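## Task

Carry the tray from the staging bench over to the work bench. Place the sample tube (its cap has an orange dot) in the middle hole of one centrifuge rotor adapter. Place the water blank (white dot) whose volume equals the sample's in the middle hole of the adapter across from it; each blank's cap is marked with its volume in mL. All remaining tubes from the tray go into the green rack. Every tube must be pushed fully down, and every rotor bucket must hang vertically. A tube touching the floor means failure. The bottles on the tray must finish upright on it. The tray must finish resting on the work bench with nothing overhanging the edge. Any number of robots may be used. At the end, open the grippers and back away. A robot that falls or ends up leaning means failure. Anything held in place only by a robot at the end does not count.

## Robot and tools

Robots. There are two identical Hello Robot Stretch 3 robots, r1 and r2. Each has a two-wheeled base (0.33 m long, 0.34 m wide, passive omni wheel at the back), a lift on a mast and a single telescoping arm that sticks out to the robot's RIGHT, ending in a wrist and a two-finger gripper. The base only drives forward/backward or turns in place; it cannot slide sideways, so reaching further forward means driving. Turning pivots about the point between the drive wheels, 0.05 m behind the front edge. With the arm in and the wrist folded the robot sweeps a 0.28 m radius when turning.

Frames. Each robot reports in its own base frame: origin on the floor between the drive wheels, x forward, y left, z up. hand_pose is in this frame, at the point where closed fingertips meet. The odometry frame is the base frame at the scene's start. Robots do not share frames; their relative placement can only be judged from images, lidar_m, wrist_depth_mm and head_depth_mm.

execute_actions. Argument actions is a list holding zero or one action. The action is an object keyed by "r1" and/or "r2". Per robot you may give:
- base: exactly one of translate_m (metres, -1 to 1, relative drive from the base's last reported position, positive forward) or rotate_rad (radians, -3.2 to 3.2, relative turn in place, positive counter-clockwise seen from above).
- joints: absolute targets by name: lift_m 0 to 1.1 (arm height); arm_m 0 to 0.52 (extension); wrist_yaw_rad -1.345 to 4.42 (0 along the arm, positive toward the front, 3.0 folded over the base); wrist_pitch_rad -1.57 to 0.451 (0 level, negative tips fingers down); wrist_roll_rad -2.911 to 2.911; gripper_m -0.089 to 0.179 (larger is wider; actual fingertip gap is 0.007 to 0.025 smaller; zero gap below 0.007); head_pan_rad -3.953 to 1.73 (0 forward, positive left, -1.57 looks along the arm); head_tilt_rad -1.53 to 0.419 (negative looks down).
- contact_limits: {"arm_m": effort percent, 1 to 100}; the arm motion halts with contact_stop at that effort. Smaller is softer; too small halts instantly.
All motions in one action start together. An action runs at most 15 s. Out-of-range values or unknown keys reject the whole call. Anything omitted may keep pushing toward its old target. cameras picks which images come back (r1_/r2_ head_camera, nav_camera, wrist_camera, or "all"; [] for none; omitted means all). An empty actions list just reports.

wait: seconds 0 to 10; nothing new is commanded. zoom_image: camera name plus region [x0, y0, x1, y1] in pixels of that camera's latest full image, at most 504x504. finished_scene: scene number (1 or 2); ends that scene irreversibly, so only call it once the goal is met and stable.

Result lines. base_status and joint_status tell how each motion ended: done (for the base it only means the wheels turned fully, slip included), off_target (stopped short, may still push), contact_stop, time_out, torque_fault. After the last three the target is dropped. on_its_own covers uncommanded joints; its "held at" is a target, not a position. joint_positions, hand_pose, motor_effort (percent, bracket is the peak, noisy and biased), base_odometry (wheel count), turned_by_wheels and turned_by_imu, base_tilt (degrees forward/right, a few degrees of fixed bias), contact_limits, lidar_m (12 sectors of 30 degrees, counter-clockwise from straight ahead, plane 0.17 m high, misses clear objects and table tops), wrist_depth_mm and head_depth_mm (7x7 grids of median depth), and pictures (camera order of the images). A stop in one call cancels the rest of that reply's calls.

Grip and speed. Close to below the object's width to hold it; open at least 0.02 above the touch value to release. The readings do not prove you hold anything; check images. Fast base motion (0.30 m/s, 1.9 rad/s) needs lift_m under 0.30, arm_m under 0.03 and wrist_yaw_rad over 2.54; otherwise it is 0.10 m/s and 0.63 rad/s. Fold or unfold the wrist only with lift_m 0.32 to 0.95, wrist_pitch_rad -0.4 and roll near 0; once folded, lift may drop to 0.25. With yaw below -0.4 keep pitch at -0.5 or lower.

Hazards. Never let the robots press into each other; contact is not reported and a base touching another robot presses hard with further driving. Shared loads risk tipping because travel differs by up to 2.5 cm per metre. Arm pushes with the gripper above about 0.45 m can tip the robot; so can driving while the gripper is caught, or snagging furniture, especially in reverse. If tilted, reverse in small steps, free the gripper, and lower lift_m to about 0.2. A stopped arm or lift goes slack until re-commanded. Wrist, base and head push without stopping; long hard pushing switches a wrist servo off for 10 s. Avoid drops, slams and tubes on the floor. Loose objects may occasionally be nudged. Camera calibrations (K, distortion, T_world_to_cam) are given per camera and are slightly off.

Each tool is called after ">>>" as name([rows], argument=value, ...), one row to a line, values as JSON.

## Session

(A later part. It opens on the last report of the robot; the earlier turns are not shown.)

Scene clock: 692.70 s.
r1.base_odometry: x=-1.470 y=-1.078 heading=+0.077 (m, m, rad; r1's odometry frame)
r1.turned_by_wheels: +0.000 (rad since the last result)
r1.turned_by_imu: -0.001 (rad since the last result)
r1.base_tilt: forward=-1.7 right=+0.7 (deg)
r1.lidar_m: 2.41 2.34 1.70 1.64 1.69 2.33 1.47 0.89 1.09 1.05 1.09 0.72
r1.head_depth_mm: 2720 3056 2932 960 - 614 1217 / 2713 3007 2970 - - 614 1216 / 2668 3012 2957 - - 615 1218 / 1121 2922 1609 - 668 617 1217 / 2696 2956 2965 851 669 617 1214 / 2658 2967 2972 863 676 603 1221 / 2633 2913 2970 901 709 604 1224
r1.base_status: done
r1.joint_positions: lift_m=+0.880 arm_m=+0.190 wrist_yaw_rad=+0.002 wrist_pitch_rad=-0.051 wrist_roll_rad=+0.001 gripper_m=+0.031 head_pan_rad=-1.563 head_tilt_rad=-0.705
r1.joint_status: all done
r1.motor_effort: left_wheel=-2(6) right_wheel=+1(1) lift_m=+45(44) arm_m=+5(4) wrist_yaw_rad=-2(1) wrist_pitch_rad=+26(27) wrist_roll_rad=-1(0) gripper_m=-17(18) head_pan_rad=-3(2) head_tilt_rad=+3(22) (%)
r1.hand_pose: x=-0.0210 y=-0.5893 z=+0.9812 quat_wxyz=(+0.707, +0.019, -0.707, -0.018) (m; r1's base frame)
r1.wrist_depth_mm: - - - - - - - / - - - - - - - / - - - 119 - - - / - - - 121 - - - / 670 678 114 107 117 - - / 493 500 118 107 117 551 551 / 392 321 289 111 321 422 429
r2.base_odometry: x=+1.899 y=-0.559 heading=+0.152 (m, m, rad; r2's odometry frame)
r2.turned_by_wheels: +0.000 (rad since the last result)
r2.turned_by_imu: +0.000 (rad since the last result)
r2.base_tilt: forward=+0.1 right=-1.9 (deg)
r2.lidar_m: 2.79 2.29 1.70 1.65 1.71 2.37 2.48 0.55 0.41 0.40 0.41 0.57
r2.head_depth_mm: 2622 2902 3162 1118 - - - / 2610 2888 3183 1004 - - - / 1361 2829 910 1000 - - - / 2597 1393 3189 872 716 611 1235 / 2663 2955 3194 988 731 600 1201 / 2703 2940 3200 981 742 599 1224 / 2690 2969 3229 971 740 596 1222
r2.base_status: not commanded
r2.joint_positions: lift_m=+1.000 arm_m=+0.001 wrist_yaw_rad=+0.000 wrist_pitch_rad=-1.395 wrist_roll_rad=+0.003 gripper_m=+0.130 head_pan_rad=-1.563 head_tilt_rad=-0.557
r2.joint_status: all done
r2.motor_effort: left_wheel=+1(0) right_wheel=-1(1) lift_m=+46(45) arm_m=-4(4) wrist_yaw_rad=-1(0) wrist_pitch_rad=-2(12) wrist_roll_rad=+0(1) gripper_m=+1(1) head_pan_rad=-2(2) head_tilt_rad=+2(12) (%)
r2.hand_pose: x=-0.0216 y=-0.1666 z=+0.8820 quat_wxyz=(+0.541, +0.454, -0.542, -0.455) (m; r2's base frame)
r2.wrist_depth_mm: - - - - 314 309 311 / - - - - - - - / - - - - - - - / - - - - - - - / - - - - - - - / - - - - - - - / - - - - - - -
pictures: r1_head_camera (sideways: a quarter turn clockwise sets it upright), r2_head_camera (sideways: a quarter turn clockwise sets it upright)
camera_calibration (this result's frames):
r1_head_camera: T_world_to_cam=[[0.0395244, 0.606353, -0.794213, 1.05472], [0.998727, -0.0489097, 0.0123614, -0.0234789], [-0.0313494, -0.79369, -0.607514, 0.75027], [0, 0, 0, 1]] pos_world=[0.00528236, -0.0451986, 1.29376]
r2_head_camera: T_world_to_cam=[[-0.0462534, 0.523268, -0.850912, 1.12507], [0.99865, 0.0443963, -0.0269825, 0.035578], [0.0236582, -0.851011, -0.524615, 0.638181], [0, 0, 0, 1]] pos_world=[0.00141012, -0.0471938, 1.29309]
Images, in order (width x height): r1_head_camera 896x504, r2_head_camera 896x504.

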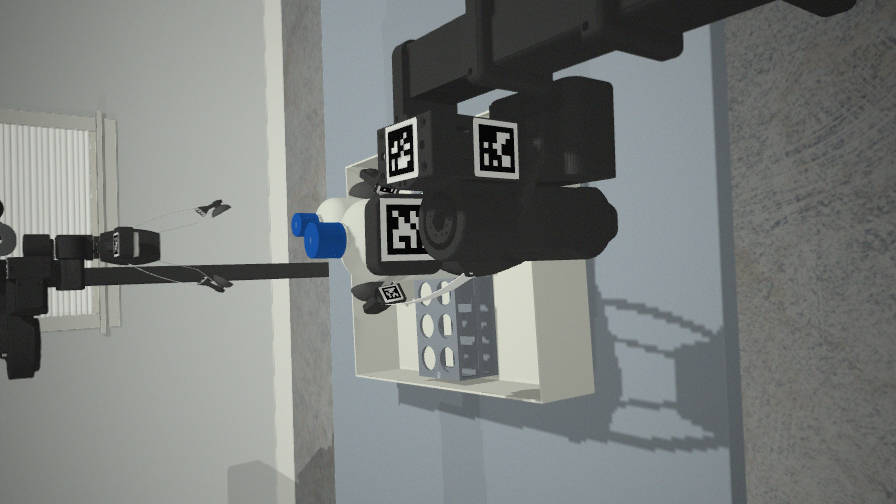

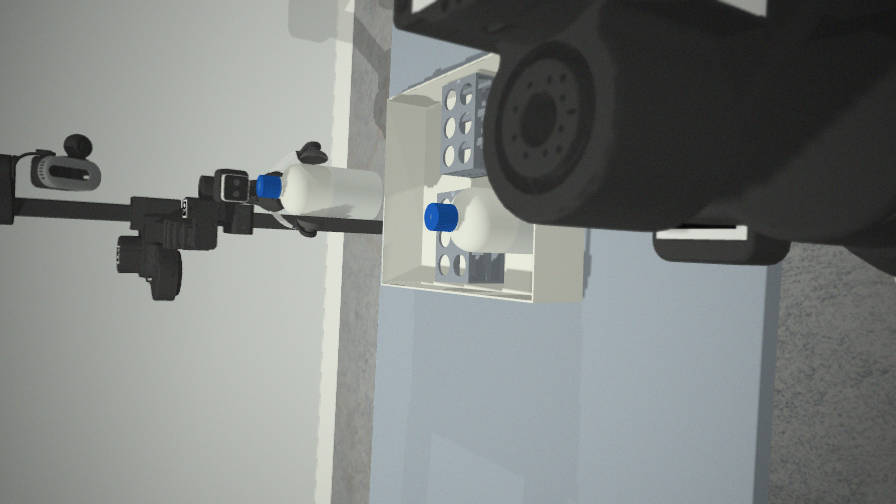

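>>> execute_actions([
  {"r1":{"joints":{"lift_m":0.766,"arm_m":0.195}}},
], cameras=["r2_head_camera"])

>>> execute_actions([
  {"r1":{"joints":{"gripper_m":0.13}}},
], cameras=[])

>>> execute_actions([
  {"r1":{"joints":{"arm_m":0,"lift_m":0.8,"head_pan_rad":-1.9}}},
], cameras=["r1_head_camera","r2_head_camera"])

Scene clock: 699.63 s.
r1.base_odometry: x=-1.470 y=-1.078 heading=+0.077 (m, m, rad; r1's odometry frame)
r1.turned_by_wheels: +0.000 (rad since the last result)
r1.turned_by_imu: -0.001 (rad since the last result)
r1.base_tilt: forward=-1.6 right=+0.6 (deg)
r1.lidar_m: 2.41 2.34 1.70 1.64 1.70 2.32 1.47 0.89 1.09 1.05 1.09 0.72
r1.head_depth_mm: 2725 3016 2934 887 715 - - / 2705 3003 2926 890 - 1319 1223 / 2686 2947 3004 817 - 1328 1217 / 1124 2892 1158 647 669 623 1223 / 2665 3006 2964 852 670 617 1221 / 2697 2981 2993 868 676 603 1223 / 2663 2967 2991 899 711 603 1229
r1.base_status: not commanded
r1.joint_positions: lift_m=+0.766 arm_m=+0.195 wrist_yaw_rad=+0.002 wrist_pitch_rad=-0.041 wrist_roll_rad=+0.001 gripper_m=+0.031 head_pan_rad=-1.563 head_tilt_rad=-0.705
r1.joint_status: all done
r1.motor_effort: left_wheel=-2(2) right_wheel=+2(1) lift_m=+31(37) arm_m=+5(4) wrist_yaw_rad=-1(1) wrist_pitch_rad=+21(27) wrist_roll_rad=+0(0) gripper_m=-17(17) head_pan_rad=-3(3) head_tilt_rad=+4(3) (%)
r1.hand_pose: x=-0.0210 y=-0.5947 z=+0.8704 quat_wxyz=(+0.707, +0.015, -0.707, -0.014) (m; r1's base frame)
r1.wrist_depth_mm: - - - 956 - - - / - - - - - - - / - - - 119 - - - / 654 684 474 121 626 - - / 420 280 114 107 117 478 496 / 207 263 119 107 117 234 347 / 209 242 225 111 246 228 175
r2.base_odometry: x=+1.899 y=-0.559 heading=+0.152 (m, m, rad; r2's odometry frame)
r2.turned_by_wheels: +0.000 (rad since the last result)
r2.turned_by_imu: +0.000 (rad since the last result)
r2.base_tilt: forward=-0.1 right=-2.0 (deg)
r2.lidar_m: 2.80 2.29 1.70 1.64 1.71 2.37 2.47 0.55 0.41 0.40 0.41 0.57
r2.head_depth_mm: 2620 2899 3187 1113 - - - / 2633 2894 3205 1000 - - - / 1373 2894 1121 955 - - - / 2652 1456 3158 875 717 612 1231 / 2690 2952 3173 983 734 602 1200 / 2688 2951 3209 977 743 598 1228 / 2677 2944 3199 974 739 595 1223
r2.base_status: not commanded
r2.joint_positions: lift_m=+1.000 arm_m=+0.001 wrist_yaw_rad=+0.000 wrist_pitch_rad=-1.395 wrist_roll_rad=+0.003 gripper_m=+0.130 head_pan_rad=-1.563 head_tilt_rad=-0.557
r2.joint_status: not commanded
r2.motor_effort: left_wheel=+1(0) right_wheel=-1(1) lift_m=+46(45) arm_m=-4(4) wrist_yaw_rad=+0(0) wrist_pitch_rad=-2(2) wrist_roll_rad=+0(1) gripper_m=+1(1) head_pan_rad=-2(2) head_tilt_rad=+2(2) (%)
r2.hand_pose: x=-0.0216 y=-0.1666 z=+0.8820 quat_wxyz=(+0.541, +0.454, -0.542, -0.455) (m; r2's base frame)
r2.wrist_depth_mm: - - - - 308 307 309 / - - - - - - - / - - - - - - - / - - - - - - - / - - - - - - - / - - - - - - - / - - - - - - -
pictures: r2_head_camera (sideways: a quarter turn clockwise sets it upright)
camera_calibration (this result's frames):
r2_head_camera: T_world_to_cam=[[-0.0462534, 0.523265, -0.850914, 1.12507], [0.99865, 0.0443962, -0.0269827, 0.0355781], [0.0236582, -0.851013, -0.524612, 0.638177], [0, 0, 0, 1]] pos_world=[0.00141012, -0.0471938, 1.29309]
Images, in order (width x height): r2_head_camera 896x504.

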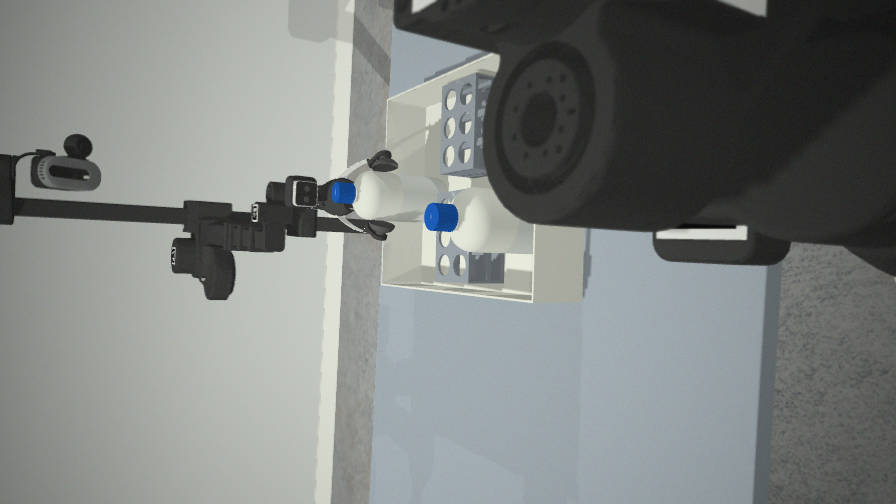

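Scene clock: 701.13 s.
r1.base_odometry: x=-1.470 y=-1.078 heading=+0.077 (m, m, rad; r1's odometry frame)
r1.turned_by_wheels: +0.000 (rad since the last result)
r1.turned_by_imu: +0.000 (rad since the last result)
r1.base_tilt: forward=-1.5 right=+0.6 (deg)
r1.lidar_m: 2.42 2.33 1.70 1.64 1.70 2.32 1.47 0.89 1.09 1.05 1.09 0.72
r1.head_depth_mm: 2716 3062 2958 888 716 - - / 2723 3039 2972 887 - 1320 1217 / 2715 2965 2949 818 - 1334 1213 / 1133 2913 1154 653 - 623 1225 / 2695 2969 2959 893 670 617 1220 / 2655 2977 2972 868 675 603 1219 / 2654 2934 2996 901 711 604 1224
r1.base_status: not commanded
r1.joint_positions: lift_m=+0.766 arm_m=+0.195 wrist_yaw_rad=+0.002 wrist_pitch_rad=-0.021 wrist_roll_rad=+0.001 gripper_m=+0.130 head_pan_rad=-1.563 head_tilt_rad=-0.705
r1.joint_status: all done
r1.motor_effort: left_wheel=-2(2) right_wheel=+1(2) lift_m=+31(30) arm_m=+5(5) wrist_yaw_rad=-1(2) wrist_pitch_rad=+11(21) wrist_roll_rad=+0(0) gripper_m=-1(78) head_pan_rad=-3(2) head_tilt_rad=+3(2) (%)
r1.hand_pose: x=-0.0210 y=-0.5953 z=+0.8753 quat_wxyz=(+0.707, +0.009, -0.707, -0.007) (m; r1's base frame)
r1.wrist_depth_mm: - - - 954 - - - / - - - - - - - / - - - 122 - - - / - - 474 125 - - - / 438 328 200 111 289 561 536 / 218 275 188 108 259 - 367 / 198 250 234 112 252 245 266
r2.base_odometry: x=+1.899 y=-0.559 heading=+0.152 (m, m, rad; r2's odometry frame)
r2.turned_by_wheels: +0.000 (rad since the last result)
r2.turned_by_imu: +0.000 (rad since the last result)
r2.base_tilt: forward=-0.3 right=-2.0 (deg)
r2.lidar_m: 2.80 2.29 1.69 1.65 1.72 2.38 2.48 0.56 0.41 0.40 0.41 0.57
r2.head_depth_mm: 2640 2887 3147 1115 - - - / 2621 2902 3199 1004 - - - / 1363 2851 1123 951 - - - / 2664 1461 3181 875 716 610 1228 / 2670 2950 3192 986 734 601 1204 / 2686 2960 3189 983 742 599 1223 / 2697 2982 3251 978 738 595 1218
r2.base_status: not commanded
r2.joint_positions: lift_m=+1.000 arm_m=+0.001 wrist_yaw_rad=+0.000 wrist_pitch_rad=-1.395 wrist_roll_rad=+0.003 gripper_m=+0.130 head_pan_rad=-1.563 head_tilt_rad=-0.557
r2.joint_status: not commanded
r2.motor_effort: left_wheel=+1(1) right_wheel=-1(1) lift_m=+45(45) arm_m=-4(4) wrist_yaw_rad=+0(0) wrist_pitch_rad=-2(2) wrist_roll_rad=-1(0) gripper_m=+0(0) head_pan_rad=-2(2) head_tilt_rad=+3(3) (%)
r2.hand_pose: x=-0.0216 y=-0.1666 z=+0.8820 quat_wxyz=(+0.541, +0.454, -0.542, -0.455) (m; r2's base frame)
r2.wrist_depth_mm: - - - - 313 311 307 / - - - - - - - / - - - - - - - / - - - - - - - / - - - - - - - / - - - - - - - / - - - - - - -
pictures: none
No camera images: the call's "cameras" was empty. Leave "cameras" out to get every camera's image.

Scene clock: 703.80 s.
r1.base_odometry: x=-1.470 y=-1.078 heading=+0.077 (m, m, rad; r1's odometry frame)
r1.turned_by_wheels: +0.000 (rad since the last result)
r1.turned_by_imu: +0.000 (rad since the last result)
r1.base_tilt: forward=-1.7 right=+0.6 (deg)
r1.lidar_m: 2.42 2.33 1.71 1.64 1.70 2.31 1.47 0.89 1.09 1.05 1.09 0.72
r1.head_depth_mm: 3254 3680 1200 887 703 1421 1266 / 3122 3517 1206 891 705 1407 - / 2990 3375 1215 893 706 1356 - / 2899 3192 1213 894 708 634 - / 2789 3102 2984 853 677 618 - / 2677 2976 2961 823 659 617 1196 / 2596 2812 1581 768 652 588 1200
r1.base_status: not commanded
r1.joint_positions: lift_m=+0.800 arm_m=+0.002 wrist_yaw_rad=+0.002 wrist_pitch_rad=-0.020 wrist_roll_rad=+0.001 gripper_m=+0.130 head_pan_rad=-1.893 head_tilt_rad=-0.705
r1.joint_status: all done
joint sent to its limit — the command would take r1.arm_m past its lower limit, so that joint was sent only as far as its limit.
r1.motor_effort: left_wheel=-2(2) right_wheel=+1(1) lift_m=+40(44) arm_m=-5(6) wrist_yaw_rad=-1(1) wrist_pitch_rad=+10(11) wrist_roll_rad=-1(0) gripper_m=+0(0) head_pan_rad=-2(21) head_tilt_rad=+3(2) (%)
r1.hand_pose: x=-0.0210 y=-0.4028 z=+0.9092 quat_wxyz=(+0.707, +0.008, -0.707, -0.007) (m; r1's base frame)
r1.wrist_depth_mm: - - - - - - - / - - - - - - - / - - - - - - - / 563 892 - 325 - - - / 497 549 478 316 472 686 639 / 385 304 300 305 310 - 435 / 308 305 311 312 317 326 333
r2.base_odometry: x=+1.899 y=-0.559 heading=+0.152 (m, m, rad; r2's odometry frame)
r2.turned_by_wheels: +0.000 (rad since the last result)
r2.turned_by_imu: +0.000 (rad since the last result)
r2.base_tilt: forward=-0.1 right=-2.0 (deg)
r2.lidar_m: 2.80 2.29 1.70 1.64 1.71 2.37 2.49 0.56 0.41 0.40 0.41 0.57
r2.head_depth_mm: 2609 2871 3171 1118 - - - / 2638 2910 3171 1004 - - - / 1391 2832 3093 949 - - - / 2663 2787 3153 875 716 611 1226 / 2663 2953 3192 988 732 600 1199 / 2650 2947 3188 981 743 599 1221 / 2681 2968 3191 977 740 596 1222
r2.base_status: not commanded
r2.joint_positions: lift_m=+1.000 arm_m=+0.001 wrist_yaw_rad=+0.000 wrist_pitch_rad=-1.395 wrist_roll_rad=+0.003 gripper_m=+0.130 head_pan_rad=-1.563 head_tilt_rad=-0.557
r2.joint_status: not commanded
r2.motor_effort: left_wheel=+1(0) right_wheel=-2(1) lift_m=+46(45) arm_m=-4(4) wrist_yaw_rad=+0(1) wrist_pitch_rad=-2(2) wrist_roll_rad=-1(0) gripper_m=+1(1) head_pan_rad=-2(3) head_tilt_rad=+2(1) (%)
r2.hand_pose: x=-0.0216 y=-0.1666 z=+0.8820 quat_wxyz=(+0.541, +0.454, -0.542, -0.455) (m; r2's base frame)
r2.wrist_depth_mm: - - - - 312 312 307 / - - - - - - - / - - - - - - - / - - - - - - - / - - - - - - - / - - - - - - - / - - - - - - -
pictures: r1_head_camera (sideways: a quarter turn clockwise sets it upright), r2_head_camera (sideways: a quarter turn clockwise sets it upright)
camera_calibration (this result's frames):
r1_head_camera: T_world_to_cam=[[0.23377, 0.560734, -0.79431, 1.05366], [0.929033, -0.369791, 0.0123705, -0.0230657], [-0.286792, -0.740832, -0.607386, 0.751662], [0, 0, 0, 1]] pos_world=[-0.00931528, -0.0424979, 1.29377]
r2_head_camera: T_world_to_cam=[[-0.0462533, 0.523264, -0.850915, 1.12507], [0.99865, 0.044396, -0.0269827, 0.0355782], [0.0236581, -0.851014, -0.524611, 0.638175], [0, 0, 0, 1]] pos_world=[0.00141011, -0.0471939, 1.29309]
Images, in order (width x height): r1_head_camera 896x504, r2_head_camera 896x504.

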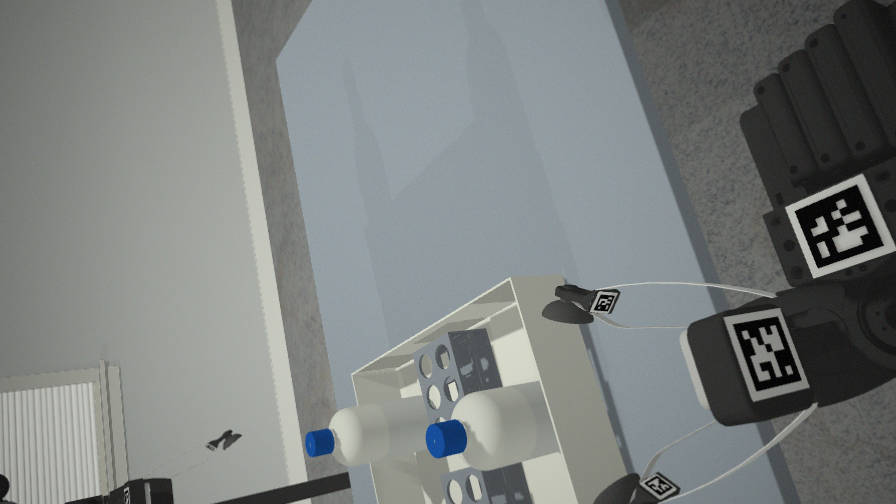

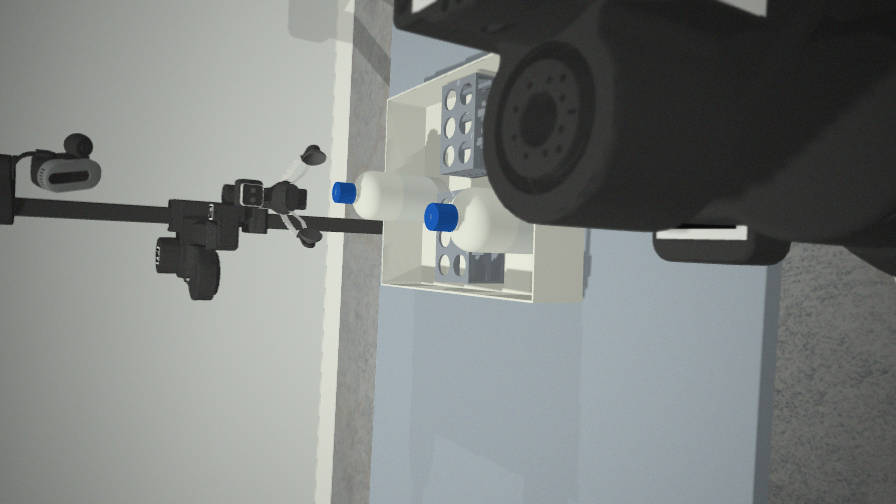

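>>> finished_scene(scene=1)

The scene is finished: the task was done.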